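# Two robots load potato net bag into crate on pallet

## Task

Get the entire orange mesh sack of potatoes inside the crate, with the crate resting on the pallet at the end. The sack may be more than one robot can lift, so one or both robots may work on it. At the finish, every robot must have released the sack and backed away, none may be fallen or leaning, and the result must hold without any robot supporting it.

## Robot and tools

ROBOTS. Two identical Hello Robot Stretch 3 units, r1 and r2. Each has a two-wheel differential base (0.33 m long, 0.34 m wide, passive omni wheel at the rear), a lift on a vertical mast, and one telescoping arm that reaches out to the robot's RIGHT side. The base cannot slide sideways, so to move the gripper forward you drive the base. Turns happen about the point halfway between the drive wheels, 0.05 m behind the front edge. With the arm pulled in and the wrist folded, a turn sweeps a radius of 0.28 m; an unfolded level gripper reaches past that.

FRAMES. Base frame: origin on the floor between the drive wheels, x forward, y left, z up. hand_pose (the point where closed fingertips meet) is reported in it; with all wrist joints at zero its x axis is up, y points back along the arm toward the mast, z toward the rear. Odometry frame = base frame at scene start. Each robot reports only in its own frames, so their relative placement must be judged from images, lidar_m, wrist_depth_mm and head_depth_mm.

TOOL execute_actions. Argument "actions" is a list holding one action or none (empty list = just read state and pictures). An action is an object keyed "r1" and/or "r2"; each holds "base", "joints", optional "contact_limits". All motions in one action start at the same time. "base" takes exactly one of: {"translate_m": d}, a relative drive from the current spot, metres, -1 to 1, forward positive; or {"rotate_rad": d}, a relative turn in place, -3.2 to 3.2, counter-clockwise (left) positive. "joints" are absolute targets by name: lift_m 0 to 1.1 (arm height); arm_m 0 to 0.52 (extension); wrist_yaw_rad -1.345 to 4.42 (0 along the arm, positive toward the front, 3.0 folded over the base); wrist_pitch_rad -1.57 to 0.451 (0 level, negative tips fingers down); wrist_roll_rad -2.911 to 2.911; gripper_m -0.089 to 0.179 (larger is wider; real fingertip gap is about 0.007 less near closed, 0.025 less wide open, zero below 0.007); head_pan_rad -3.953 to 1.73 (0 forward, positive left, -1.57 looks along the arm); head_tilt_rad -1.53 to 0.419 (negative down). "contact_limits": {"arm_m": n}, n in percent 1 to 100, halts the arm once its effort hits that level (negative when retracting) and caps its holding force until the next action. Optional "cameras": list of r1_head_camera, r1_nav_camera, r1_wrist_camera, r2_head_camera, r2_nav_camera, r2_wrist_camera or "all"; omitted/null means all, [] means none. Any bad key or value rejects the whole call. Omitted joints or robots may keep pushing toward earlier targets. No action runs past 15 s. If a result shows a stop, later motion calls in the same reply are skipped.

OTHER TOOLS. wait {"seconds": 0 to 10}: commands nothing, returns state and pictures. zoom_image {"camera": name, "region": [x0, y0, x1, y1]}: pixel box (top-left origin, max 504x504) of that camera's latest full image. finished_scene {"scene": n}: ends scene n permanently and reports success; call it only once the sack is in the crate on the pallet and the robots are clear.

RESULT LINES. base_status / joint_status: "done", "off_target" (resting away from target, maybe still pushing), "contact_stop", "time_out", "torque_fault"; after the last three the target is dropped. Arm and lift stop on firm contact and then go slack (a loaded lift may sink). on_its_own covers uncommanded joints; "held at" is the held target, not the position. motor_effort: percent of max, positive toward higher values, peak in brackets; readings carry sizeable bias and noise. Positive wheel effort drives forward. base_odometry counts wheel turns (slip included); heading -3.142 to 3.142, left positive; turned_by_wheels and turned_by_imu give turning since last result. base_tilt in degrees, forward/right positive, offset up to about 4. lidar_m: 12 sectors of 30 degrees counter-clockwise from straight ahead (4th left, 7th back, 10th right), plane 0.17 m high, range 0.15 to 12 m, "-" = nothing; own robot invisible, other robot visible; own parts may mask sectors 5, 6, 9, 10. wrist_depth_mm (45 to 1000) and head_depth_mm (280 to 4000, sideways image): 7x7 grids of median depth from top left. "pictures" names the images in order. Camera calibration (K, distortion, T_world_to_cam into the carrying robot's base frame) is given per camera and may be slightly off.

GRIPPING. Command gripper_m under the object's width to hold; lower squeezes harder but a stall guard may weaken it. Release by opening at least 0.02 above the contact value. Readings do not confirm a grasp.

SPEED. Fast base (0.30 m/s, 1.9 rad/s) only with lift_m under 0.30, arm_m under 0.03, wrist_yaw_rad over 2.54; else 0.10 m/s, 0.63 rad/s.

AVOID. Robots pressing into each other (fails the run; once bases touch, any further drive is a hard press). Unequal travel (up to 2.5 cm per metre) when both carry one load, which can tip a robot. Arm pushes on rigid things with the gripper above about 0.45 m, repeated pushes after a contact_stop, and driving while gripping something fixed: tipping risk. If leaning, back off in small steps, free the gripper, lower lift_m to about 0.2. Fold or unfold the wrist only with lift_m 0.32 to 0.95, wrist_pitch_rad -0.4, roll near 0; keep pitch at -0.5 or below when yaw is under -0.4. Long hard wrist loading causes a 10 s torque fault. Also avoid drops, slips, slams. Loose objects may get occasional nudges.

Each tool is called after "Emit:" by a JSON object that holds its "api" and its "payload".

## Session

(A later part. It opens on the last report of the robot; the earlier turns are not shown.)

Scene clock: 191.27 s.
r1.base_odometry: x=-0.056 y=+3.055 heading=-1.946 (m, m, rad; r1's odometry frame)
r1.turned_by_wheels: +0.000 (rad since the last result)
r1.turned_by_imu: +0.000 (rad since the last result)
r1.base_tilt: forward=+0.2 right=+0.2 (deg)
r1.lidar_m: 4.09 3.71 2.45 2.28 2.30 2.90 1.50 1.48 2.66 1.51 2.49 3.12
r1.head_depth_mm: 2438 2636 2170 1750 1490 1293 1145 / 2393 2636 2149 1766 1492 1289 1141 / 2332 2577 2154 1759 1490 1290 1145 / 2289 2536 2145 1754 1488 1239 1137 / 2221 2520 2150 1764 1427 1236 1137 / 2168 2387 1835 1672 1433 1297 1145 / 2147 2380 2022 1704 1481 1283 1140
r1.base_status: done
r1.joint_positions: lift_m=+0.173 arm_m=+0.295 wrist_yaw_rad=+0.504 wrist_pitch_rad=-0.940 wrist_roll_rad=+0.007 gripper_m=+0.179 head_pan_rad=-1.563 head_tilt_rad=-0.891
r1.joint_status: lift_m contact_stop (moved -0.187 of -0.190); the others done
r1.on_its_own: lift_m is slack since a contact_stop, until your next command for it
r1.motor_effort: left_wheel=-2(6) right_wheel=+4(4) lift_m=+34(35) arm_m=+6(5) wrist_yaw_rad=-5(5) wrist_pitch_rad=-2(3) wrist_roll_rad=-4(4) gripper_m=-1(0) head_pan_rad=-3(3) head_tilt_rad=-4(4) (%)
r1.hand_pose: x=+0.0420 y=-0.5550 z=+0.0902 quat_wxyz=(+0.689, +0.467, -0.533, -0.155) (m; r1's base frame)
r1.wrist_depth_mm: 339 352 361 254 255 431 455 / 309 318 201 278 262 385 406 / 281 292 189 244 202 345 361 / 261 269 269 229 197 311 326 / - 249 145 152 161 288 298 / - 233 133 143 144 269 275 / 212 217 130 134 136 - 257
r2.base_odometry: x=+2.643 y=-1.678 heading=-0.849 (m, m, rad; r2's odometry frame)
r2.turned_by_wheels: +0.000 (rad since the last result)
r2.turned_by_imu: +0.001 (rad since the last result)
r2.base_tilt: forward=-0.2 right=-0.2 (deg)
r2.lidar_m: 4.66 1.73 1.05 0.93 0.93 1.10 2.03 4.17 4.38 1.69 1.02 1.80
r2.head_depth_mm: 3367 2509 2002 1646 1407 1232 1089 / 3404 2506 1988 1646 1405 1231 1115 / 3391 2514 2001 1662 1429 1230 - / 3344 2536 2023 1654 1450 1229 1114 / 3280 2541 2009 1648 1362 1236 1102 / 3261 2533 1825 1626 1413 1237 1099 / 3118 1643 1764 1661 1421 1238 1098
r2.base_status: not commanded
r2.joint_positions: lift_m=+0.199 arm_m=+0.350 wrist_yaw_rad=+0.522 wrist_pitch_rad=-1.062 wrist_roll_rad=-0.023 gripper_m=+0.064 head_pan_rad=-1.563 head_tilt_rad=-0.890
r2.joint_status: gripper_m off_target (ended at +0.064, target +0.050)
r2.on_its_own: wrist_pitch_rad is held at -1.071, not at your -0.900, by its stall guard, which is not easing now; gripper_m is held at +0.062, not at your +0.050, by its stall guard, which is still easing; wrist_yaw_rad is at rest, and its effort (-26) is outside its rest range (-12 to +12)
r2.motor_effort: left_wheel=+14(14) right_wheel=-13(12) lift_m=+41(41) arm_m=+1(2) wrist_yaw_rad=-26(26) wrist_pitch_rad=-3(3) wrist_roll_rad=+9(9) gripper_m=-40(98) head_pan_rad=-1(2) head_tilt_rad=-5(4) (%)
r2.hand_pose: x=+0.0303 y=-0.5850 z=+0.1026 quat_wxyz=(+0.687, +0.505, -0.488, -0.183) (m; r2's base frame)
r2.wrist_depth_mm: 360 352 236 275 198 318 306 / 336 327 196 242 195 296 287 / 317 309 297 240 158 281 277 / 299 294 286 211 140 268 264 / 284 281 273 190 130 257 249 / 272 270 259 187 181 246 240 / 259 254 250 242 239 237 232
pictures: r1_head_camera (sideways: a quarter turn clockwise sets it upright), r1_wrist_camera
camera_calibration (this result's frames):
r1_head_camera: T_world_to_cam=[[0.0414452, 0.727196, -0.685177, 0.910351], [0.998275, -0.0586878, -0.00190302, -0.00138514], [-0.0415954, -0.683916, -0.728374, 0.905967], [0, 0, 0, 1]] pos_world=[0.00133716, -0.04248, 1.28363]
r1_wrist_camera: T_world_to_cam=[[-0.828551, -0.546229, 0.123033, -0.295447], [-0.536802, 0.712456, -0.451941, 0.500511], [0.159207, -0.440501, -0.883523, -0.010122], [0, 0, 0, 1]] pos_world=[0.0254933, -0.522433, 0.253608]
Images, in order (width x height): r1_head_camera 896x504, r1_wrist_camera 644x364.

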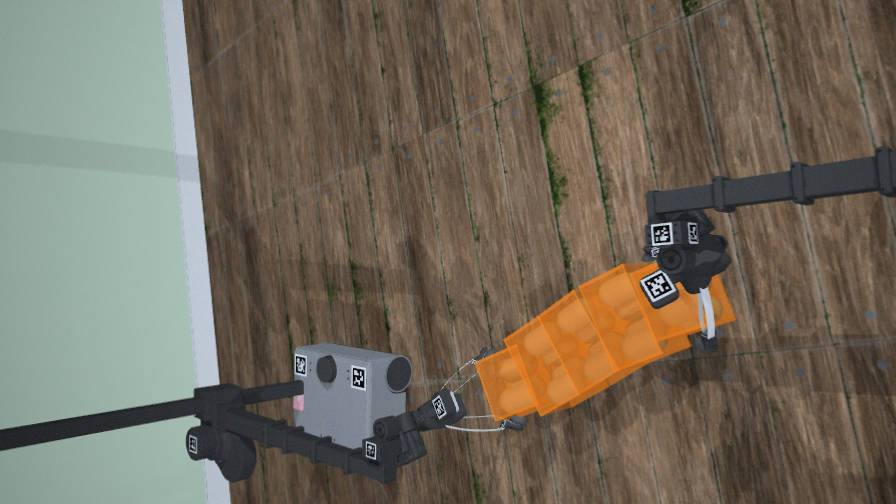

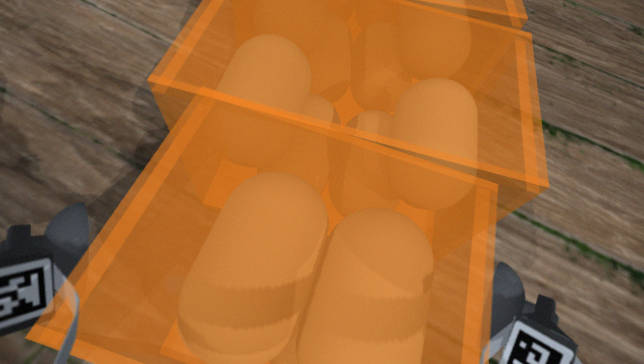

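Emit:
{"api": "execute_actions", "payload": {"actions": [{"r1":{"joints":{"gripper_m":0.05,"lift_m":0.175}},"r2":{"joints":{"gripper_m":0.045}}}], "cameras": []}}

Emit:
{"api": "execute_actions", "payload": {"actions": [{"r1":{"base":{"translate_m":-0.5},"joints":{"lift_m":0.3,"gripper_m":0.045,"arm_m":0.2}},"r2":{"base":{"translate_m":0.5},"joints":{"lift_m":0.32,"gripper_m":0.05,"arm_m":0.445}}}], "cameras": ["r1_head_camera","r2_head_camera"]}}

Scene clock: 196.50 s.
r1.base_odometry: x=-0.056 y=+3.055 heading=-1.946 (m, m, rad; r1's odometry frame)
r1.turned_by_wheels: +0.000 (rad since the last result)
r1.turned_by_imu: +0.001 (rad since the last result)
r1.base_tilt: forward=+0.0 right=+0.3 (deg)
r1.lidar_m: 4.09 3.71 2.45 2.28 2.31 2.90 1.50 1.48 2.67 1.51 1.00 3.09
r1.head_depth_mm: 2439 2655 2154 1751 1485 1295 1142 / 2396 2645 2137 1747 1493 1300 1140 / 2314 2569 2165 1752 1488 1292 1145 / 2277 2539 2163 1766 1494 1249 1143 / 2227 2551 2147 1764 1422 1248 1143 / 2141 2405 1824 1678 1438 1301 1139 / 2152 2384 2008 1706 1501 1287 1140
r1.base_status: not commanded
r1.joint_positions: lift_m=+0.175 arm_m=+0.295 wrist_yaw_rad=+0.499 wrist_pitch_rad=-0.938 wrist_roll_rad=+0.011 gripper_m=+0.053 head_pan_rad=-1.563 head_tilt_rad=-0.891
r1.joint_status: all done
r1.motor_effort: left_wheel=-2(3) right_wheel=+4(6) lift_m=+29(39) arm_m=+5(6) wrist_yaw_rad=-1(4) wrist_pitch_rad=-3(3) wrist_roll_rad=-6(6) gripper_m=-52(100) head_pan_rad=-3(3) head_tilt_rad=-3(3) (%)
r1.hand_pose: x=+0.0417 y=-0.5557 z=+0.0930 quat_wxyz=(+0.687, +0.465, -0.536, -0.157) (m; r1's base frame)
r1.wrist_depth_mm: 343 359 368 266 259 443 463 / 315 324 206 283 265 390 410 / 287 299 192 247 206 348 366 / 266 272 273 232 198 317 330 / 250 255 150 156 168 292 303 / - 236 136 146 147 272 277 / 215 221 133 136 139 - 258
r2.base_odometry: x=+2.643 y=-1.678 heading=-0.849 (m, m, rad; r2's odometry frame)
r2.turned_by_wheels: +0.000 (rad since the last result)
r2.turned_by_imu: +0.001 (rad since the last result)
r2.base_tilt: forward=-0.2 right=-0.1 (deg)
r2.lidar_m: 4.67 1.73 1.05 0.93 0.93 1.10 2.03 4.17 4.37 1.06 1.69 1.80
r2.head_depth_mm: 3385 2520 1985 1658 1405 1225 1092 / 3391 2538 1999 1654 1410 1239 1108 / 3407 2520 1975 1658 1421 1229 - / 3345 2502 1977 1660 1440 1242 1117 / 3264 2557 1996 1650 1359 1238 1099 / 3241 2554 1808 1632 1420 1243 1097 / 3146 1656 1750 1671 1424 1231 1101
r2.base_status: not commanded
r2.joint_positions: lift_m=+0.199 arm_m=+0.350 wrist_yaw_rad=+0.522 wrist_pitch_rad=-1.062 wrist_roll_rad=-0.023 gripper_m=+0.055 head_pan_rad=-1.563 head_tilt_rad=-0.890
r2.joint_status: gripper_m off_target (ended at +0.055, target +0.045)
r2.on_its_own: wrist_pitch_rad is held at -1.071, not at your -0.900, by its stall guard, which is not easing now; gripper_m is held at +0.053, not at your +0.045, by its stall guard, which is still easing; wrist_yaw_rad is at rest, and its effort (-26) is outside its rest range (-12 to +12)
r2.motor_effort: left_wheel=+14(14) right_wheel=-12(12) lift_m=+40(40) arm_m=+2(2) wrist_yaw_rad=-26(27) wrist_pitch_rad=-2(3) wrist_roll_rad=+9(9) gripper_m=-44(98) head_pan_rad=-1(2) head_tilt_rad=-4(4) (%)
r2.hand_pose: x=+0.0302 y=-0.5849 z=+0.1026 quat_wxyz=(+0.687, +0.506, -0.488, -0.183) (m; r2's base frame)
r2.wrist_depth_mm: 357 345 235 272 198 312 306 / 332 331 196 243 193 296 291 / 314 311 297 240 158 284 277 / 297 295 287 210 140 269 262 / 284 281 272 189 130 257 251 / 271 271 257 189 181 245 241 / 260 255 248 245 240 234 231
pictures: none
No camera images: the call's "cameras" was empty. Leave "cameras" out to get every camera's image.

Scene clock: 206.87 s.
r1.base_odometry: x=+0.127 y=+3.520 heading=-1.946 (m, m, rad; r1's odometry frame)
r1.turned_by_wheels: +0.000 (rad since the last result)
r1.turned_by_imu: +0.002 (rad since the last result)
r1.base_tilt: forward=+0.2 right=+0.4 (deg)
r1.lidar_m: 4.58 3.58 2.39 2.22 2.25 2.82 1.03 1.02 2.73 0.36 2.55 3.19
r1.head_depth_mm: 2518 2687 2140 1746 1486 1288 1145 / 2445 2672 2155 1753 1495 1297 1146 / 2386 2612 2133 1756 1481 1339 1150 / 2364 2605 2123 1754 1491 1342 1141 / 2297 2517 2156 1754 1498 1217 1144 / 2221 2446 1850 1734 1451 1262 1137 / 2194 1569 1762 1628 1487 1287 1140
r1.base_status: done
r1.joint_positions: lift_m=+0.299 arm_m=+0.200 wrist_yaw_rad=+0.506 wrist_pitch_rad=-1.035 wrist_roll_rad=-0.006 gripper_m=+0.103 head_pan_rad=-1.563 head_tilt_rad=-0.891
r1.joint_status: gripper_m off_target (ended at +0.103, target +0.045); the others done
r1.on_its_own: gripper_m is held at +0.102, not at your +0.045, by its stall guard, which is still easing
r1.motor_effort: left_wheel=+2(9) right_wheel=-2(22) lift_m=+55(64) arm_m=-4(12) wrist_yaw_rad=-6(12) wrist_pitch_rad=+23(28) wrist_roll_rad=+3(14) gripper_m=-26(87) head_pan_rad=-3(3) head_tilt_rad=-3(3) (%)
r1.hand_pose: x=+0.0318 y=-0.4417 z=+0.2053 quat_wxyz=(+0.684, +0.493, -0.505, -0.184) (m; r1's base frame)
r1.wrist_depth_mm: 443 460 476 401 521 551 577 / 415 430 434 389 483 507 528 / 389 399 305 346 441 467 482 / 367 376 226 308 410 430 450 / 349 356 182 189 234 407 418 / - 338 147 157 170 383 394 / 309 317 133 141 145 - 370
r2.base_odometry: x=+2.974 y=-2.053 heading=-0.849 (m, m, rad; r2's odometry frame)
r2.turned_by_wheels: +0.000 (rad since the last result)
r2.turned_by_imu: +0.000 (rad since the last result)
r2.base_tilt: forward=-0.2 right=-0.1 (deg)
r2.lidar_m: 4.16 1.93 1.17 1.03 1.03 1.23 2.26 4.64 4.23 1.04 1.03 1.36
r2.head_depth_mm: 3411 2504 2000 1649 1408 1227 1091 / 3358 2522 1975 1649 1410 1231 1110 / 3354 2523 1987 1701 1413 1229 1132 / 3319 2537 2002 1707 1385 1240 1112 / 3263 2512 2013 1631 1393 1237 1096 / 3175 2523 1824 1549 1421 1237 1095 / 3034 1525 1675 1679 1417 1234 1101
r2.base_status: done
r2.joint_positions: lift_m=+0.319 arm_m=+0.445 wrist_yaw_rad=+0.501 wrist_pitch_rad=-1.076 wrist_roll_rad=-0.004 gripper_m=+0.097 head_pan_rad=-1.563 head_tilt_rad=-0.890
r2.joint_status: gripper_m off_target (ended at +0.097, target +0.050); the others done
r2.on_its_own: wrist_pitch_rad is held at -1.071, not at your -0.900, by its stall guard, which is not easing now; gripper_m is held at +0.097, not at your +0.050, by its stall guard, which is not easing now; wrist_yaw_rad moved -0.021 to your old target +0.500
r2.motor_effort: left_wheel=-1(24) right_wheel=+0(20) lift_m=+40(52) arm_m=-2(6) wrist_yaw_rad=-2(26) wrist_pitch_rad=+1(19) wrist_roll_rad=+2(9) gripper_m=-1(70) head_pan_rad=-2(3) head_tilt_rad=-4(4) (%)
r2.hand_pose: x=+0.0268 y=-0.6784 z=+0.2212 quat_wxyz=(+0.679, +0.502, -0.497, -0.200) (m; r2's base frame)
r2.wrist_depth_mm: 504 490 474 383 457 441 433 / 476 469 452 382 429 416 409 / 458 440 426 357 397 403 393 / 429 423 413 336 386 383 377 / 411 403 393 335 371 366 355 / 393 383 372 368 360 349 342 / 372 367 362 352 345 335 333
pictures: r1_head_camera (sideways: a quarter turn clockwise sets it upright), r2_head_camera (sideways: a quarter turn clockwise sets it upright)
camera_calibration (this result's frames):
r1_head_camera: T_world_to_cam=[[0.0416146, 0.727523, -0.68482, 0.909884], [0.998261, -0.0589229, -0.00193559, -0.00134265], [-0.0417597, -0.683548, -0.72871, 0.906405], [0, 0, 0, 1]] pos_world=[0.00132705, -0.0424699, 1.28361]
r2_head_camera: T_world_to_cam=[[0.0572817, 0.774845, -0.629551, 0.836135], [0.998249, -0.0537724, 0.0246464, -0.0389661], [-0.0147553, -0.629861, -0.776568, 0.970754], [0, 0, 0, 1]] pos_world=[0.00532642, -0.0385299, 1.28121]
Images, in order (width x height): r1_head_camera 896x504, r2_head_camera 896x504.

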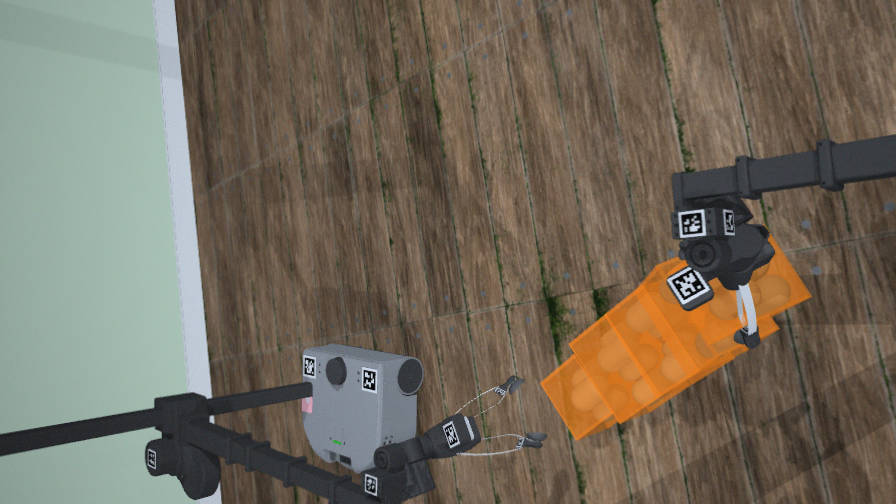

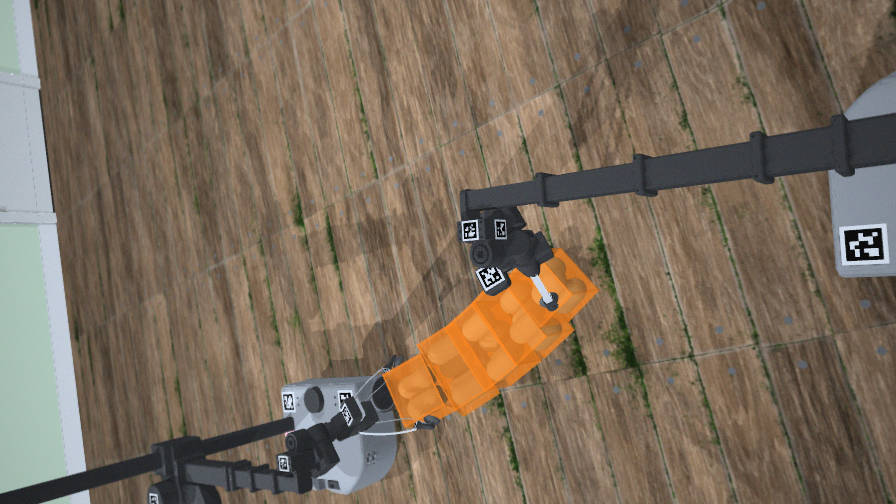

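Emit:
{"api": "execute_actions", "payload": {"actions": [{"r1":{"joints":{"lift_m":0.2,"gripper_m":0.09}},"r2":{"joints":{"gripper_m":0.179,"lift_m":0.36,"arm_m":0.4,"wrist_pitch_rad":-0.95}}}], "cameras": ["r1_head_camera","r1_wrist_camera","r2_head_camera","r2_wrist_camera"]}}

Scene clock: 212.33 s.
r1.base_odometry: x=+0.127 y=+3.520 heading=-1.946 (m, m, rad; r1's odometry frame)
r1.turned_by_wheels: +0.000 (rad since the last result)
r1.turned_by_imu: +0.000 (rad since the last result)
r1.base_tilt: forward=+0.2 right=+0.4 (deg)
r1.lidar_m: 4.57 3.59 2.40 2.21 2.24 2.83 1.03 1.02 2.72 1.47 2.55 3.18
r1.head_depth_mm: 2479 2687 2161 1755 1496 1291 1139 / 2434 2663 2159 1760 1492 1289 1145 / 2381 2624 2165 1758 1493 1311 1140 / 2334 2566 2149 1759 1488 1335 1137 / 2318 2528 2141 1756 1482 1234 1121 / 2232 2439 1861 1708 1425 1265 1141 / 2191 1536 1290 1679 1489 1281 1145
r1.base_status: not commanded
r1.joint_positions: lift_m=+0.209 arm_m=+0.200 wrist_yaw_rad=+0.509 wrist_pitch_rad=-1.042 wrist_roll_rad=+0.000 gripper_m=+0.098 head_pan_rad=-1.563 head_tilt_rad=-0.891
r1.joint_status: lift_m contact_stop (moved -0.091 of -0.099); gripper_m off_target (ended at +0.098, target +0.090)
r1.on_its_own: gripper_m is held at +0.097, not at your +0.090, by its stall guard, which is still easing; lift_m is slack since a contact_stop, until your next command for it (your +0.200 is given up)
r1.motor_effort: left_wheel=-5(5) right_wheel=+10(11) lift_m=+34(48) arm_m=+5(4) wrist_yaw_rad=-10(12) wrist_pitch_rad=+26(39) wrist_roll_rad=+0(3) gripper_m=-7(99) head_pan_rad=-3(3) head_tilt_rad=-3(3) (%)
r1.hand_pose: x=+0.0312 y=-0.4394 z=+0.1139 quat_wxyz=(+0.682, +0.495, -0.504, -0.187) (m; r1's base frame)
r1.wrist_depth_mm: 338 348 240 294 245 407 429 / 313 323 214 282 263 376 393 / 293 303 197 261 212 350 364 / 277 284 204 241 197 324 338 / 264 269 162 173 215 305 314 / - 253 141 152 162 289 295 / 233 239 128 138 144 274 278
r2.base_odometry: x=+2.974 y=-2.053 heading=-0.849 (m, m, rad; r2's odometry frame)
r2.turned_by_wheels: +0.000 (rad since the last result)
r2.turned_by_imu: +0.001 (rad since the last result)
r2.base_tilt: forward=-0.2 right=+0.0 (deg)
r2.lidar_m: 4.16 1.94 1.17 1.03 1.04 1.23 2.26 4.65 4.25 1.49 1.64 1.36
r2.head_depth_mm: 3421 2517 2004 1663 1407 1225 1096 / 3379 2512 1979 1647 1402 1234 1120 / 3343 2499 1980 1656 1411 1218 1129 / 3274 2523 1996 1708 1360 1232 1113 / 3219 2552 2003 1663 1385 1235 1096 / 3183 2541 1823 1557 1416 1238 1097 / 3046 1582 1750 1672 1421 1243 1100
r2.base_status: not commanded
r2.joint_positions: lift_m=+0.359 arm_m=+0.400 wrist_yaw_rad=+0.501 wrist_pitch_rad=-0.961 wrist_roll_rad=-0.004 gripper_m=+0.179 head_pan_rad=-1.563 head_tilt_rad=-0.890
r2.joint_status: all done
r2.motor_effort: left_wheel=-1(1) right_wheel=+0(0) lift_m=+39(39) arm_m=-3(4) wrist_yaw_rad=-2(2) wrist_pitch_rad=+3(4) wrist_roll_rad=+2(2) gripper_m=-1(85) head_pan_rad=-2(1) head_tilt_rad=-4(4) (%)
r2.hand_pose: x=+0.0395 y=-0.6567 z=+0.2743 quat_wxyz=(+0.690, +0.473, -0.525, -0.160) (m; r2's base frame)
r2.wrist_depth_mm: 648 626 600 475 556 551 538 / 592 578 559 454 526 516 495 / 541 532 530 440 485 476 467 / 515 487 479 406 454 446 434 / 470 469 448 440 381 424 414 / 443 - 424 405 405 398 - / 423 400 397 391 384 371 365
pictures: r1_head_camera (sideways: a quarter turn clockwise sets it upright), r1_wrist_camera, r2_head_camera (sideways: a quarter turn clockwise sets it upright), r2_wrist_camera
camera_calibration (this result's frames):
r1_head_camera: T_world_to_cam=[[0.0416148, 0.727523, -0.68482, 0.909884], [0.998261, -0.0589231, -0.00193559, -0.00134265], [-0.0417599, -0.683548, -0.72871, 0.906405], [0, 0, 0, 1]] pos_world=[0.00132704, -0.0424699, 1.28361]
r1_wrist_camera: T_world_to_cam=[[-0.815923, -0.566004, 0.11794, -0.25263], [-0.566501, 0.741896, -0.358701, 0.426296], [0.115527, -0.359485, -0.925972, 0.105232], [0, 0, 0, 1]] pos_world=[0.0232135, -0.421427, 0.280149]
r2_head_camera: T_world_to_cam=[[0.0572819, 0.774845, -0.629551, 0.836135], [0.998249, -0.0537726, 0.0246464, -0.0389661], [-0.0147554, -0.629861, -0.776568, 0.970754], [0, 0, 0, 1]] pos_world=[0.00532642, -0.0385299, 1.28121]
r2_wrist_camera: T_world_to_cam=[[-0.904891, -0.421209, -0.0612793, -0.21243], [-0.362959, 0.838792, -0.405819, 0.706515], [0.222335, -0.34498, -0.911897, 0.181452], [0, 0, 0, 1]] pos_world=[0.0238668, -0.619499, 0.439165]
Images, in order (width x height): r1_head_camera 896x504, r1_wrist_camera 644x364, r2_head_camera 896x504, r2_wrist_camera 644x364.

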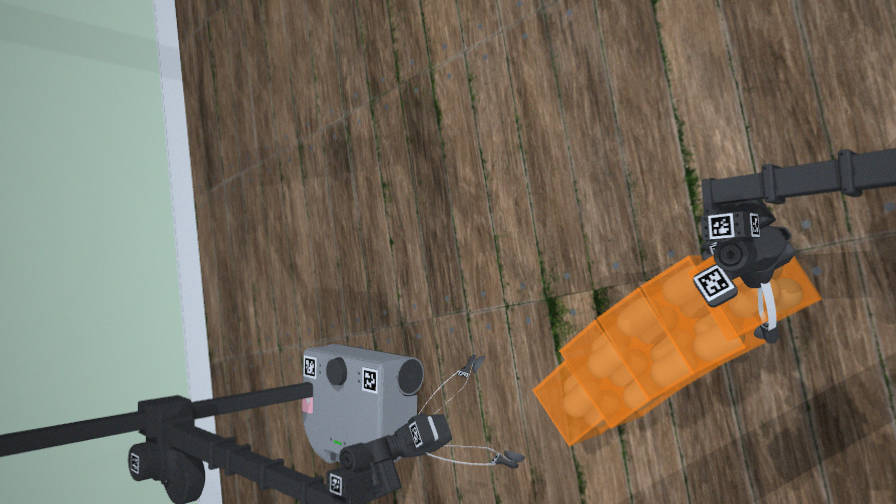

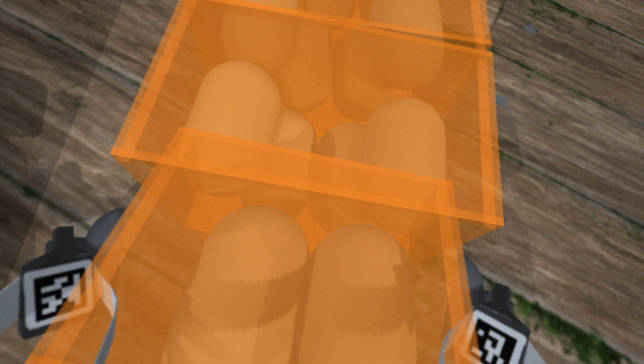

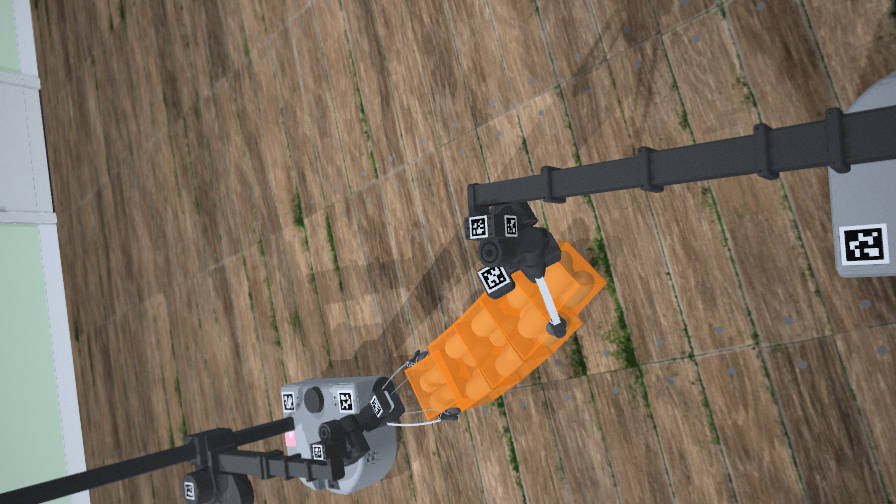

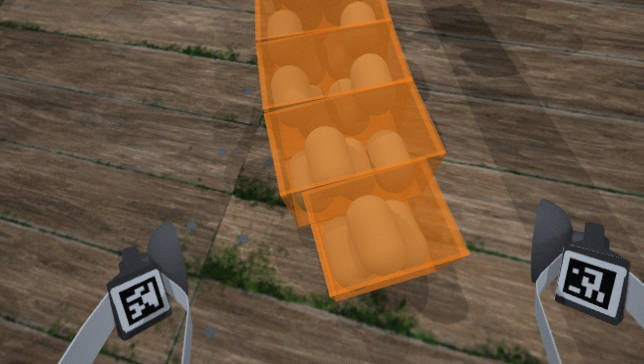

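Emit:
{"api": "execute_actions", "payload": {"actions": [{"r1":{"joints":{"lift_m":0.21,"gripper_m":0.05}},"r2":{"joints":{"arm_m":0.46,"wrist_yaw_rad":0.4}}}], "cameras": []}}

Emit:
{"api": "execute_actions", "payload": {"actions": [{"r2":{"joints":{"lift_m":0.185}}}], "cameras": ["r2_head_camera","r2_wrist_camera"]}}

Scene clock: 222.20 s.
r1.base_odometry: x=+0.127 y=+3.520 heading=-1.946 (m, m, rad; r1's odometry frame)
r1.turned_by_wheels: +0.000 (rad since the last result)
r1.turned_by_imu: +0.001 (rad since the last result)
r1.base_tilt: forward=+0.0 right=+0.4 (deg)
r1.lidar_m: 4.58 3.61 2.40 2.22 2.24 2.82 1.04 1.02 2.74 1.47 2.55 3.20
r1.head_depth_mm: 2510 2722 2127 1763 1481 1294 1147 / 2434 2654 2189 1764 1487 1302 1141 / 2396 2632 2152 1757 1488 1314 1146 / 2359 2573 2140 1743 1481 1340 1137 / 2282 2518 2131 1767 1493 1233 1122 / 2210 2475 1865 1732 1423 1268 1141 / 2198 1531 1751 1619 1456 1289 1140
r1.base_status: not commanded
r1.joint_positions: lift_m=+0.210 arm_m=+0.200 wrist_yaw_rad=+0.508 wrist_pitch_rad=-1.039 wrist_roll_rad=+0.000 gripper_m=+0.056 head_pan_rad=-1.563 head_tilt_rad=-0.891
r1.joint_status: gripper_m off_target (ended at +0.056, target +0.050); the others done
r1.on_its_own: gripper_m is held at +0.055, not at your +0.050, by its stall guard, which is still easing
r1.motor_effort: left_wheel=-5(4) right_wheel=+9(10) lift_m=+38(39) arm_m=+5(4) wrist_yaw_rad=-8(10) wrist_pitch_rad=+25(26) wrist_roll_rad=+0(0) gripper_m=-25(100) head_pan_rad=-3(3) head_tilt_rad=-3(3) (%)
r1.hand_pose: x=+0.0316 y=-0.4402 z=+0.1155 quat_wxyz=(+0.683, +0.494, -0.505, -0.186) (m; r1's base frame)
r1.wrist_depth_mm: 337 349 241 296 247 414 436 / 316 325 218 282 258 381 395 / 296 304 199 263 214 352 367 / 278 286 203 242 199 328 338 / 265 272 163 176 211 306 317 / - 256 142 152 162 290 297 / 234 240 128 137 142 277 280
r2.base_odometry: x=+2.974 y=-2.053 heading=-0.849 (m, m, rad; r2's odometry frame)
r2.turned_by_wheels: +0.000 (rad since the last result)
r2.turned_by_imu: +0.001 (rad since the last result)
r2.base_tilt: forward=-0.3 right=-0.1 (deg)
r2.lidar_m: 4.17 1.93 1.17 1.04 1.03 1.23 2.26 4.65 4.22 1.48 1.64 1.36
r2.head_depth_mm: 3360 2519 1972 1653 1412 1233 1095 / 3385 2516 1991 1648 1416 1235 1117 / 3364 2521 1988 1689 1412 1240 1130 / 3257 2533 1994 1756 1387 1243 1116 / 3231 2514 2005 1662 1388 1243 1093 / 3167 2574 1813 1547 1424 1237 1096 / 3028 1568 1787 1662 1419 1238 1100
r2.base_status: not commanded
r2.joint_positions: lift_m=+0.359 arm_m=+0.460 wrist_yaw_rad=+0.403 wrist_pitch_rad=-0.961 wrist_roll_rad=-0.004 gripper_m=+0.179 head_pan_rad=-1.563 head_tilt_rad=-0.890
r2.joint_status: all done
r2.motor_effort: left_wheel=-1(1) right_wheel=+0(0) lift_m=+39(39) arm_m=+4(3) wrist_yaw_rad=-4(4) wrist_pitch_rad=+3(3) wrist_roll_rad=+2(2) gripper_m=+1(0) head_pan_rad=-3(2) head_tilt_rad=-4(4) (%)
r2.hand_pose: x=+0.0282 y=-0.7216 z=+0.2743 quat_wxyz=(+0.681, +0.446, -0.547, -0.194) (m; r2's base frame)
r2.wrist_depth_mm: 646 617 496 576 570 551 526 / 594 577 520 482 528 508 503 / 539 544 469 431 490 479 465 / 513 495 482 406 453 446 435 / 475 459 446 381 428 424 416 / 445 - 421 333 396 399 - / 419 402 398 385 387 373 361
pictures: none
No camera images: the call's "cameras" was empty. Leave "cameras" out to get every camera's image.

Scene clock: 224.63 s.
r1.base_odometry: x=+0.127 y=+3.520 heading=-1.946 (m, m, rad; r1's odometry frame)
r1.turned_by_wheels: +0.000 (rad since the last result)
r1.turned_by_imu: +0.000 (rad since the last result)
r1.base_tilt: forward=+0.1 right=+0.3 (deg)
r1.lidar_m: 4.57 3.58 2.40 2.22 2.24 2.81 1.03 1.02 2.73 1.46 2.55 3.21
r1.head_depth_mm: 2523 2739 2149 1761 1497 1292 1148 / 2461 2647 2137 1751 1490 1299 1138 / 2378 2630 2146 1756 1487 1323 1144 / 2339 2577 2131 1750 1486 1338 1127 / 2297 2559 2134 1757 1496 1233 1121 / 2235 2435 1816 1731 1395 1273 1140 / 2197 2408 1966 1306 1485 1292 1137
r1.base_status: not commanded
r1.joint_positions: lift_m=+0.210 arm_m=+0.200 wrist_yaw_rad=+0.508 wrist_pitch_rad=-1.039 wrist_roll_rad=+0.000 gripper_m=+0.070 head_pan_rad=-1.563 head_tilt_rad=-0.891
r1.joint_status: not commanded
r1.on_its_own: gripper_m is held at +0.068, not at your +0.050, by its stall guard, which is still easing
r1.motor_effort: left_wheel=-4(4) right_wheel=+8(9) lift_m=+38(38) arm_m=+4(4) wrist_yaw_rad=-8(9) wrist_pitch_rad=+25(25) wrist_roll_rad=+0(0) gripper_m=-42(49) head_pan_rad=-3(3) head_tilt_rad=-4(4) (%)
r1.hand_pose: x=+0.0316 y=-0.4402 z=+0.1155 quat_wxyz=(+0.683, +0.494, -0.505, -0.186) (m; r1's base frame)
r1.wrist_depth_mm: 336 348 241 296 248 413 433 / 316 325 219 283 258 379 398 / 295 304 199 263 214 348 368 / 279 286 204 242 199 329 338 / 265 272 163 175 211 307 317 / - 256 142 152 162 290 297 / 235 240 128 137 142 278 278
r2.base_odometry: x=+2.974 y=-2.053 heading=-0.849 (m, m, rad; r2's odometry frame)
r2.turned_by_wheels: +0.000 (rad since the last result)
r2.turned_by_imu: +0.000 (rad since the last result)
r2.base_tilt: forward=-0.3 right=-0.1 (deg)
r2.lidar_m: 4.17 1.94 1.17 1.04 1.04 1.23 2.26 4.66 4.27 1.49 1.64 1.36
r2.head_depth_mm: 3418 2484 1972 1651 1413 1225 1094 / 3341 2514 1980 1656 1411 1232 1112 / 3377 2525 1995 1643 1411 1235 - / 3245 2533 1996 1652 1358 1235 1112 / 3241 2505 2007 1654 1387 1237 1095 / 3141 2532 1809 1553 1429 1240 1095 / 3016 1581 1767 1672 1421 1247 1101
r2.base_status: not commanded
r2.joint_positions: lift_m=+0.186 arm_m=+0.460 wrist_yaw_rad=+0.403 wrist_pitch_rad=-0.961 wrist_roll_rad=-0.004 gripper_m=+0.179 head_pan_rad=-1.563 head_tilt_rad=-0.890
r2.joint_status: all done
r2.motor_effort: left_wheel=+0(0) right_wheel=+0(0) lift_m=+15(34) arm_m=+4(4) wrist_yaw_rad=-4(3) wrist_pitch_rad=+3(3) wrist_roll_rad=+2(2) gripper_m=+1(1) head_pan_rad=-2(2) head_tilt_rad=-4(4) (%)
r2.hand_pose: x=+0.0282 y=-0.7216 z=+0.1005 quat_wxyz=(+0.681, +0.446, -0.547, -0.194) (m; r2's base frame)
r2.wrist_depth_mm: 398 378 283 250 350 338 328 / 362 350 234 276 323 313 305 / 332 327 195 242 295 293 280 / 307 299 228 233 278 271 264 / 289 283 269 167 211 259 252 / 268 - 256 157 195 239 - / 254 245 240 188 229 229 223
pictures: r2_head_camera (sideways: a quarter turn clockwise sets it upright), r2_wrist_camera
camera_calibration (this result's frames):
r2_head_camera: T_world_to_cam=[[0.057282, 0.774845, -0.629551, 0.836135], [0.998249, -0.0537727, 0.0246464, -0.0389661], [-0.0147555, -0.629861, -0.776568, 0.970754], [0, 0, 0, 1]] pos_world=[0.00532641, -0.0385299, 1.28121]
r2_wrist_camera: T_world_to_cam=[[-0.941945, -0.330125, -0.061303, -0.193824], [-0.278585, 0.870306, -0.40615, 0.706775], [0.187433, -0.365493, -0.911748, -0.0107865], [0, 0, 0, 1]] pos_world=[0.0163466, -0.683039, 0.26534]
Images, in order (width x height): r2_head_camera 896x504, r2_wrist_camera 644x364.

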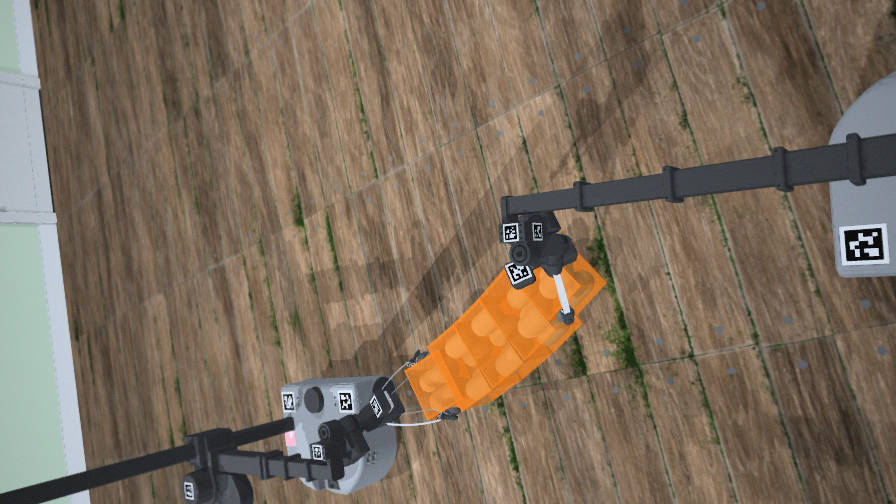

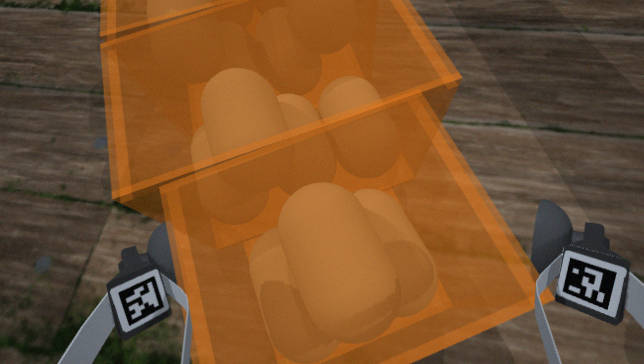

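Emit:
{"api": "execute_actions", "payload": {"actions": [{"r1":{"joints":{"gripper_m":0.045}},"r2":{"joints":{"lift_m":0.17,"wrist_yaw_rad":0.3,"gripper_m":0.05}}}], "cameras": []}}

Emit:
{"api": "execute_actions", "payload": {"actions": [{"r1":{"base":{"translate_m":-0.3},"joints":{"lift_m":0.36,"gripper_m":0.05}},"r2":{"base":{"translate_m":0.3},"joints":{"lift_m":0.34,"gripper_m":0.045,"wrist_yaw_rad":0.45}}}], "cameras": ["r1_head_camera","r2_head_camera"]}}

Scene clock: 230.17 s.
r1.base_odometry: x=+0.127 y=+3.520 heading=-1.946 (m, m, rad; r1's odometry frame)
r1.turned_by_wheels: +0.000 (rad since the last result)
r1.turned_by_imu: +0.001 (rad since the last result)
r1.base_tilt: forward=+0.0 right=+0.3 (deg)
r1.lidar_m: 4.57 3.60 2.40 2.22 2.24 2.82 1.04 1.02 2.73 1.47 2.56 3.19
r1.head_depth_mm: 2506 2739 2135 1771 1495 1291 1139 / 2441 2626 2138 1753 1501 1294 1143 / 2415 2666 2154 1747 1487 1319 1147 / 2357 2584 2157 1776 1504 1342 1125 / 2300 2527 2139 1755 1479 1237 1127 / 2200 2462 1816 1727 1394 1260 1135 / 2189 2442 2001 1637 1482 1289 1137
r1.base_status: not commanded
r1.joint_positions: lift_m=+0.210 arm_m=+0.200 wrist_yaw_rad=+0.508 wrist_pitch_rad=-1.038 wrist_roll_rad=+0.000 gripper_m=+0.052 head_pan_rad=-1.563 head_tilt_rad=-0.891
r1.joint_status: gripper_m off_target (ended at +0.052, target +0.045)
r1.on_its_own: gripper_m is held at +0.050, not at your +0.045, by its stall guard, which is still easing
r1.motor_effort: left_wheel=-4(5) right_wheel=+9(8) lift_m=+38(38) arm_m=+4(4) wrist_yaw_rad=-9(9) wrist_pitch_rad=+24(25) wrist_roll_rad=+0(0) gripper_m=-51(100) head_pan_rad=-2(3) head_tilt_rad=-4(3) (%)
r1.hand_pose: x=+0.0316 y=-0.4402 z=+0.1155 quat_wxyz=(+0.683, +0.494, -0.505, -0.185) (m; r1's base frame)
r1.wrist_depth_mm: 338 346 242 297 248 414 432 / 316 325 218 284 270 381 397 / 295 306 199 264 215 350 364 / 279 286 203 242 199 330 341 / 265 270 163 175 211 304 317 / - 255 142 152 162 290 296 / 235 241 129 138 142 277 280
r2.base_odometry: x=+2.974 y=-2.053 heading=-0.849 (m, m, rad; r2's odometry frame)
r2.turned_by_wheels: +0.000 (rad since the last result)
r2.turned_by_imu: +0.001 (rad since the last result)
r2.base_tilt: forward=-0.4 right=-0.1 (deg)
r2.lidar_m: 4.17 1.93 1.16 1.03 1.04 1.23 2.26 4.65 4.25 1.48 1.64 1.36
r2.head_depth_mm: 3393 2499 1983 1655 1401 1237 1089 / 3351 2536 1998 1655 1409 1240 1111 / 3375 2505 2002 1656 1414 1232 - / 3288 2505 2008 1667 1358 1240 1114 / 3281 2531 2005 1664 1388 1234 1099 / 3203 2542 1801 1542 1420 1239 1102 / 3035 1573 1768 1678 1415 1246 1097
r2.base_status: not commanded
r2.joint_positions: lift_m=+0.177 arm_m=+0.460 wrist_yaw_rad=+0.367 wrist_pitch_rad=-0.944 wrist_roll_rad=-0.006 gripper_m=+0.052 head_pan_rad=-1.563 head_tilt_rad=-0.890
r2.joint_status: lift_m contact_stop (moved -0.008 of -0.016); wrist_yaw_rad off_target (ended at +0.367, target +0.300); the others done
r2.on_its_own: wrist_yaw_rad is held at +0.351, not at your +0.300, by its stall guard, which is not easing now; lift_m is slack since a contact_stop, until your next command for it (your +0.170 is given up); wrist_yaw_rad is at rest, and its effort (-18) is outside its rest range (-12 to +12)
r2.motor_effort: left_wheel=+0(7) right_wheel=+1(6) lift_m=+28(27) arm_m=+4(4) wrist_yaw_rad=-18(38) wrist_pitch_rad=-2(3) wrist_roll_rad=+3(5) gripper_m=-49(98) head_pan_rad=-1(3) head_tilt_rad=-4(4) (%)
r2.hand_pose: x=+0.0253 y=-0.7269 z=+0.0943 quat_wxyz=(+0.680, +0.431, -0.558, -0.200) (m; r2's base frame)
r2.wrist_depth_mm: 409 238 296 248 353 337 327 / 364 348 244 281 323 312 301 / 332 326 193 241 295 292 281 / 309 301 195 229 278 270 263 / 285 284 267 163 207 255 247 / 264 265 251 154 190 236 232 / 249 242 238 181 226 222 219
pictures: none
No camera images: the call's "cameras" was empty. Leave "cameras" out to get every camera's image.

not run: a stop came earlier in this reply.

Emit:
{"api": "execute_actions", "payload": {"actions": [{"r1":{"base":{"translate_m":-0.3},"joints":{"lift_m":0.36,"gripper_m":0.04}},"r2":{"base":{"translate_m":0.3},"joints":{"lift_m":0.34,"gripper_m":0.04,"wrist_yaw_rad":0.4}}}], "cameras": ["r1_head_camera","r2_head_camera"]}}

Scene clock: 235.93 s.
r1.base_odometry: x=+0.237 y=+3.799 heading=-1.946 (m, m, rad; r1's odometry frame)
r1.turned_by_wheels: +0.000 (rad since the last result)
r1.turned_by_imu: +0.001 (rad since the last result)
r1.base_tilt: forward=+0.2 right=+0.3 (deg)
r1.lidar_m: 4.87 3.56 2.36 2.18 2.20 2.77 0.76 0.75 0.81 0.45 0.52 3.24
r1.head_depth_mm: 2555 2769 2152 1750 1409 1294 1149 / 2484 2727 2135 1756 1487 1290 1147 / 2426 2612 2153 1760 1495 1341 1136 / 2399 2628 2128 1745 1494 1223 1137 / 2331 2518 2133 1755 1491 1126 1144 / 2262 2468 1826 1710 1255 1241 1142 / 2200 1537 1751 1185 1452 1284 1131
r1.base_status: done
r1.joint_positions: lift_m=+0.359 arm_m=+0.200 wrist_yaw_rad=+0.513 wrist_pitch_rad=-1.000 wrist_roll_rad=-0.008 gripper_m=+0.065 head_pan_rad=-1.563 head_tilt_rad=-0.891
r1.joint_status: gripper_m off_target (ended at +0.065, target +0.040); the others done
r1.on_its_own: gripper_m is held at +0.063, not at your +0.040, by its stall guard, which is still easing; wrist_yaw_rad is at rest, and its effort (-14) is outside its rest range (-12 to +12)
r1.motor_effort: left_wheel=+7(8) right_wheel=-10(15) lift_m=+60(62) arm_m=+0(4) wrist_yaw_rad=-14(15) wrist_pitch_rad=+14(24) wrist_roll_rad=+4(7) gripper_m=-43(100) head_pan_rad=-3(3) head_tilt_rad=-3(3) (%)
r1.hand_pose: x=+0.0364 y=-0.4480 z=+0.2690 quat_wxyz=(+0.689, +0.486, -0.511, -0.169) (m; r1's base frame)
r1.wrist_depth_mm: 540 557 558 344 644 675 703 / 498 516 304 362 581 615 650 / 464 478 254 334 529 566 591 / 436 447 212 280 239 526 542 / 414 421 166 176 456 483 499 / - 394 143 153 167 455 469 / 361 372 130 139 144 434 437
r2.base_odometry: x=+3.172 y=-2.278 heading=-0.849 (m, m, rad; r2's odometry frame)
r2.turned_by_wheels: +0.001 (rad since the last result)
r2.turned_by_imu: +0.002 (rad since the last result)
r2.base_tilt: forward=-0.2 right=+0.0 (deg)
r2.lidar_m: 3.89 2.05 1.24 1.10 1.10 1.30 2.41 4.94 4.17 0.63 0.83 1.12
r2.head_depth_mm: 3364 2515 2006 1655 1407 1235 1094 / 3371 2477 2002 1647 1413 1234 1110 / 3308 2519 2003 1703 1414 1237 1133 / 3254 2535 1984 1736 1380 1236 1111 / 3170 2534 2022 1618 1396 1239 1097 / 3119 2532 1813 1549 1417 1233 1097 / 2993 1461 1662 1665 1419 1238 1098
r2.base_status: done
r2.joint_positions: lift_m=+0.339 arm_m=+0.460 wrist_yaw_rad=+0.421 wrist_pitch_rad=-0.985 wrist_roll_rad=-0.024 gripper_m=+0.063 head_pan_rad=-1.563 head_tilt_rad=-0.890
r2.joint_status: wrist_yaw_rad off_target (ended at +0.421, target +0.400); gripper_m off_target (ended at +0.063, target +0.040); the others done
r2.on_its_own: gripper_m is held at +0.061, not at your +0.040, by its stall guard, which is still easing; wrist_yaw_rad is at rest, and its effort (-23) is outside its rest range (-12 to +12)
r2.motor_effort: left_wheel=+16(26) right_wheel=-14(18) lift_m=+50(51) arm_m=+0(4) wrist_yaw_rad=-23(24) wrist_pitch_rad=+10(11) wrist_roll_rad=+9(9) gripper_m=-41(98) head_pan_rad=-2(2) head_tilt_rad=-4(4) (%)
r2.hand_pose: x=+0.0280 y=-0.7160 z=+0.2507 quat_wxyz=(+0.686, +0.459, -0.531, -0.192) (m; r2's base frame)
r2.wrist_depth_mm: 587 575 330 310 527 503 499 / 542 527 277 313 482 475 457 / 496 486 280 288 452 450 436 / 462 459 444 230 267 423 409 / 443 441 411 177 388 401 391 / 409 411 390 163 192 377 366 / 392 382 372 183 191 357 346
pictures: r1_head_camera (sideways: a quarter turn clockwise sets it upright), r2_head_camera (sideways: a quarter turn clockwise sets it upright)
camera_calibration (this result's frames):
r1_head_camera: T_world_to_cam=[[0.0416147, 0.727523, -0.68482, 0.909884], [0.998261, -0.058923, -0.00193559, -0.00134265], [-0.0417598, -0.683548, -0.72871, 0.906405], [0, 0, 0, 1]] pos_world=[0.00132705, -0.0424699, 1.28361]
r2_head_camera: T_world_to_cam=[[0.0572824, 0.77491, -0.629471, 0.83603], [0.998249, -0.0537764, 0.0246401, -0.0389578], [-0.0147568, -0.62978, -0.776634, 0.97084], [0, 0, 0, 1]] pos_world=[0.00532635, -0.0385277, 1.2812]
Images, in order (width x height): r1_head_camera 896x504, r2_head_camera 896x504.

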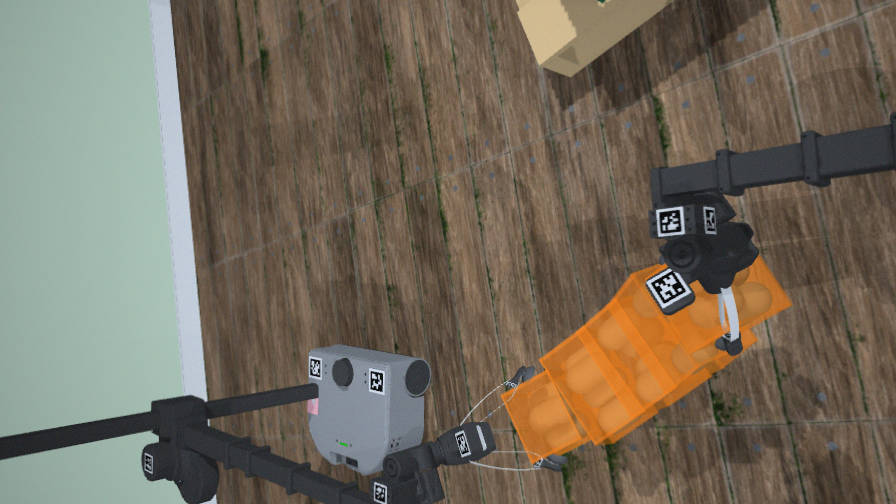

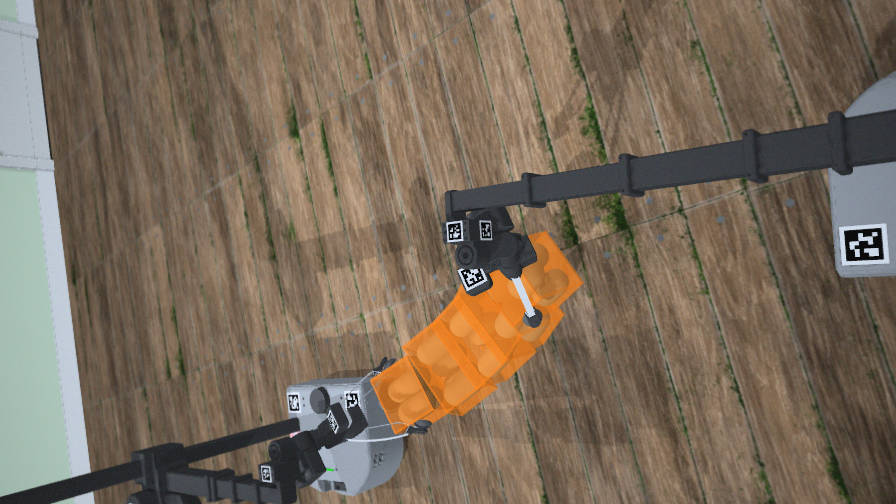

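Emit:
{"api": "execute_actions", "payload": {"actions": [{"r1":{"joints":{"lift_m":0.225,"gripper_m":0.05}},"r2":{"joints":{"lift_m":0.195,"gripper_m":0.05}}}], "cameras": []}}

Emit:
{"api": "execute_actions", "payload": {"actions": [{"r1":{"joints":{"gripper_m":0.179}}}], "cameras": []}}

Emit:
{"api": "execute_actions", "payload": {"actions": [{"r1":{"joints":{"lift_m":0.45,"arm_m":0.0,"wrist_pitch_rad":-0.95},"base":{"rotate_rad":0.7}}}], "cameras": []}}

Emit:
{"api": "execute_actions", "payload": {"actions": [{"r1":{"base":{"translate_m":0.5}}}], "cameras": []}}

Emit:
{"api": "execute_actions", "payload": {"actions": [{"r1":{"base":{"rotate_rad":-0.7}}}], "cameras": []}}

Emit:
{"api": "execute_actions", "payload": {"actions": [{"r1":{"base":{"translate_m":-0.38},"joints":{"arm_m":0.45}}}], "cameras": ["r1_head_camera","r1_wrist_camera"]}}

Scene clock: 259.43 s.
r1.base_odometry: x=+0.237 y=+3.799 heading=-1.946 (m, m, rad; r1's odometry frame)
r1.turned_by_wheels: +0.000 (rad since the last result)
r1.turned_by_imu: +0.001 (rad since the last result)
r1.base_tilt: forward=+0.3 right=+0.4 (deg)
r1.lidar_m: 4.87 3.55 2.36 2.18 2.20 2.77 0.76 0.75 0.81 1.44 2.60 3.25
r1.head_depth_mm: 2543 2764 2135 1770 1403 1288 1150 / 2465 2703 2145 1780 1485 1292 1139 / 2407 2620 2152 1738 1484 1316 1150 / 2367 2643 2147 1769 1489 1340 1128 / 2317 2566 2123 1759 1490 1225 1121 / 2286 2469 1819 1706 1400 1264 1143 / 2207 2473 1762 1260 1454 1294 1144
r1.base_status: not commanded
r1.joint_positions: lift_m=+0.225 arm_m=+0.200 wrist_yaw_rad=+0.516 wrist_pitch_rad=-1.040 wrist_roll_rad=-0.012 gripper_m=+0.059 head_pan_rad=-1.563 head_tilt_rad=-0.891
r1.joint_status: gripper_m off_target (ended at +0.059, target +0.050); the others done
r1.on_its_own: gripper_m is held at +0.059, not at your +0.050, by its stall guard, which is still easing; wrist_yaw_rad is at rest, and its effort (-18) is outside its rest range (-12 to +12)
r1.motor_effort: left_wheel=+1(6) right_wheel=-1(10) lift_m=+30(53) arm_m=+0(0) wrist_yaw_rad=-18(17) wrist_pitch_rad=+25(25) wrist_roll_rad=+5(6) gripper_m=-18(100) head_pan_rad=-3(3) head_tilt_rad=-3(3) (%)
r1.hand_pose: x=+0.0321 y=-0.4398 z=+0.1306 quat_wxyz=(+0.686, +0.497, -0.499, -0.181) (m; r1's base frame)
r1.wrist_depth_mm: 353 363 255 330 270 434 455 / 328 339 251 294 367 398 415 / 308 318 210 294 230 369 387 / 290 298 206 251 207 345 356 / 278 283 165 180 308 323 335 / - 268 143 154 168 305 312 / 247 252 129 139 146 292 296
r2.base_odometry: x=+3.172 y=-2.278 heading=-0.850 (m, m, rad; r2's odometry frame)
r2.turned_by_wheels: -0.001 (rad since the last result)
r2.turned_by_imu: +0.000 (rad since the last result)
r2.base_tilt: forward=-0.4 right=-0.1 (deg)
r2.lidar_m: 3.88 2.06 1.25 1.10 1.10 1.30 2.39 4.94 4.21 1.08 1.03 1.12
r2.head_depth_mm: 3384 2489 1998 1643 1418 1231 1096 / 3344 2517 1999 1660 1408 1240 1110 / 3318 2504 1991 1656 1419 1235 - / 3245 2533 1994 1662 1365 1236 1115 / 3197 2533 1995 1657 1397 1238 1097 / 3118 2542 1807 1552 1425 1243 1101 / 3003 1574 1663 1670 1423 1236 1096
r2.base_status: not commanded
r2.joint_positions: lift_m=+0.198 arm_m=+0.460 wrist_yaw_rad=+0.411 wrist_pitch_rad=-1.011 wrist_roll_rad=-0.012 gripper_m=+0.060 head_pan_rad=-1.563 head_tilt_rad=-0.890
r2.joint_status: lift_m contact_stop (moved -0.141 of -0.144); gripper_m off_target (ended at +0.060, target +0.050)
r2.on_its_own: gripper_m is held at +0.058, not at your +0.050, by its stall guard, which is still easing; lift_m is slack since a contact_stop, until your next command for it; wrist_yaw_rad is at rest, and its effort (-13) is outside its rest range (-12 to +12)
r2.motor_effort: left_wheel=-12(16) right_wheel=+10(14) lift_m=+28(44) arm_m=+5(5) wrist_yaw_rad=-13(23) wrist_pitch_rad=+18(19) wrist_roll_rad=+5(9) gripper_m=-40(98) head_pan_rad=-2(1) head_tilt_rad=-4(4) (%)
r2.hand_pose: x=+0.0246 y=-0.7107 z=+0.1072 quat_wxyz=(+0.679, +0.463, -0.531, -0.206) (m; r2's base frame)
r2.wrist_depth_mm: 382 371 276 250 341 332 324 / 356 344 237 276 318 312 304 / 335 325 205 243 293 295 287 / 314 304 238 217 279 277 271 / 294 292 279 172 209 266 257 / 279 275 264 158 189 247 246 / 260 256 253 188 238 237 233
pictures: none
No camera images: the call's "cameras" was empty. Leave "cameras" out to get every camera's image.

not run: a stop came earlier in this reply.

not run: a stop came earlier in this reply.

not run: a stop came earlier in this reply.

not run: a stop came earlier in this reply.

not run: a stop came earlier in this reply.


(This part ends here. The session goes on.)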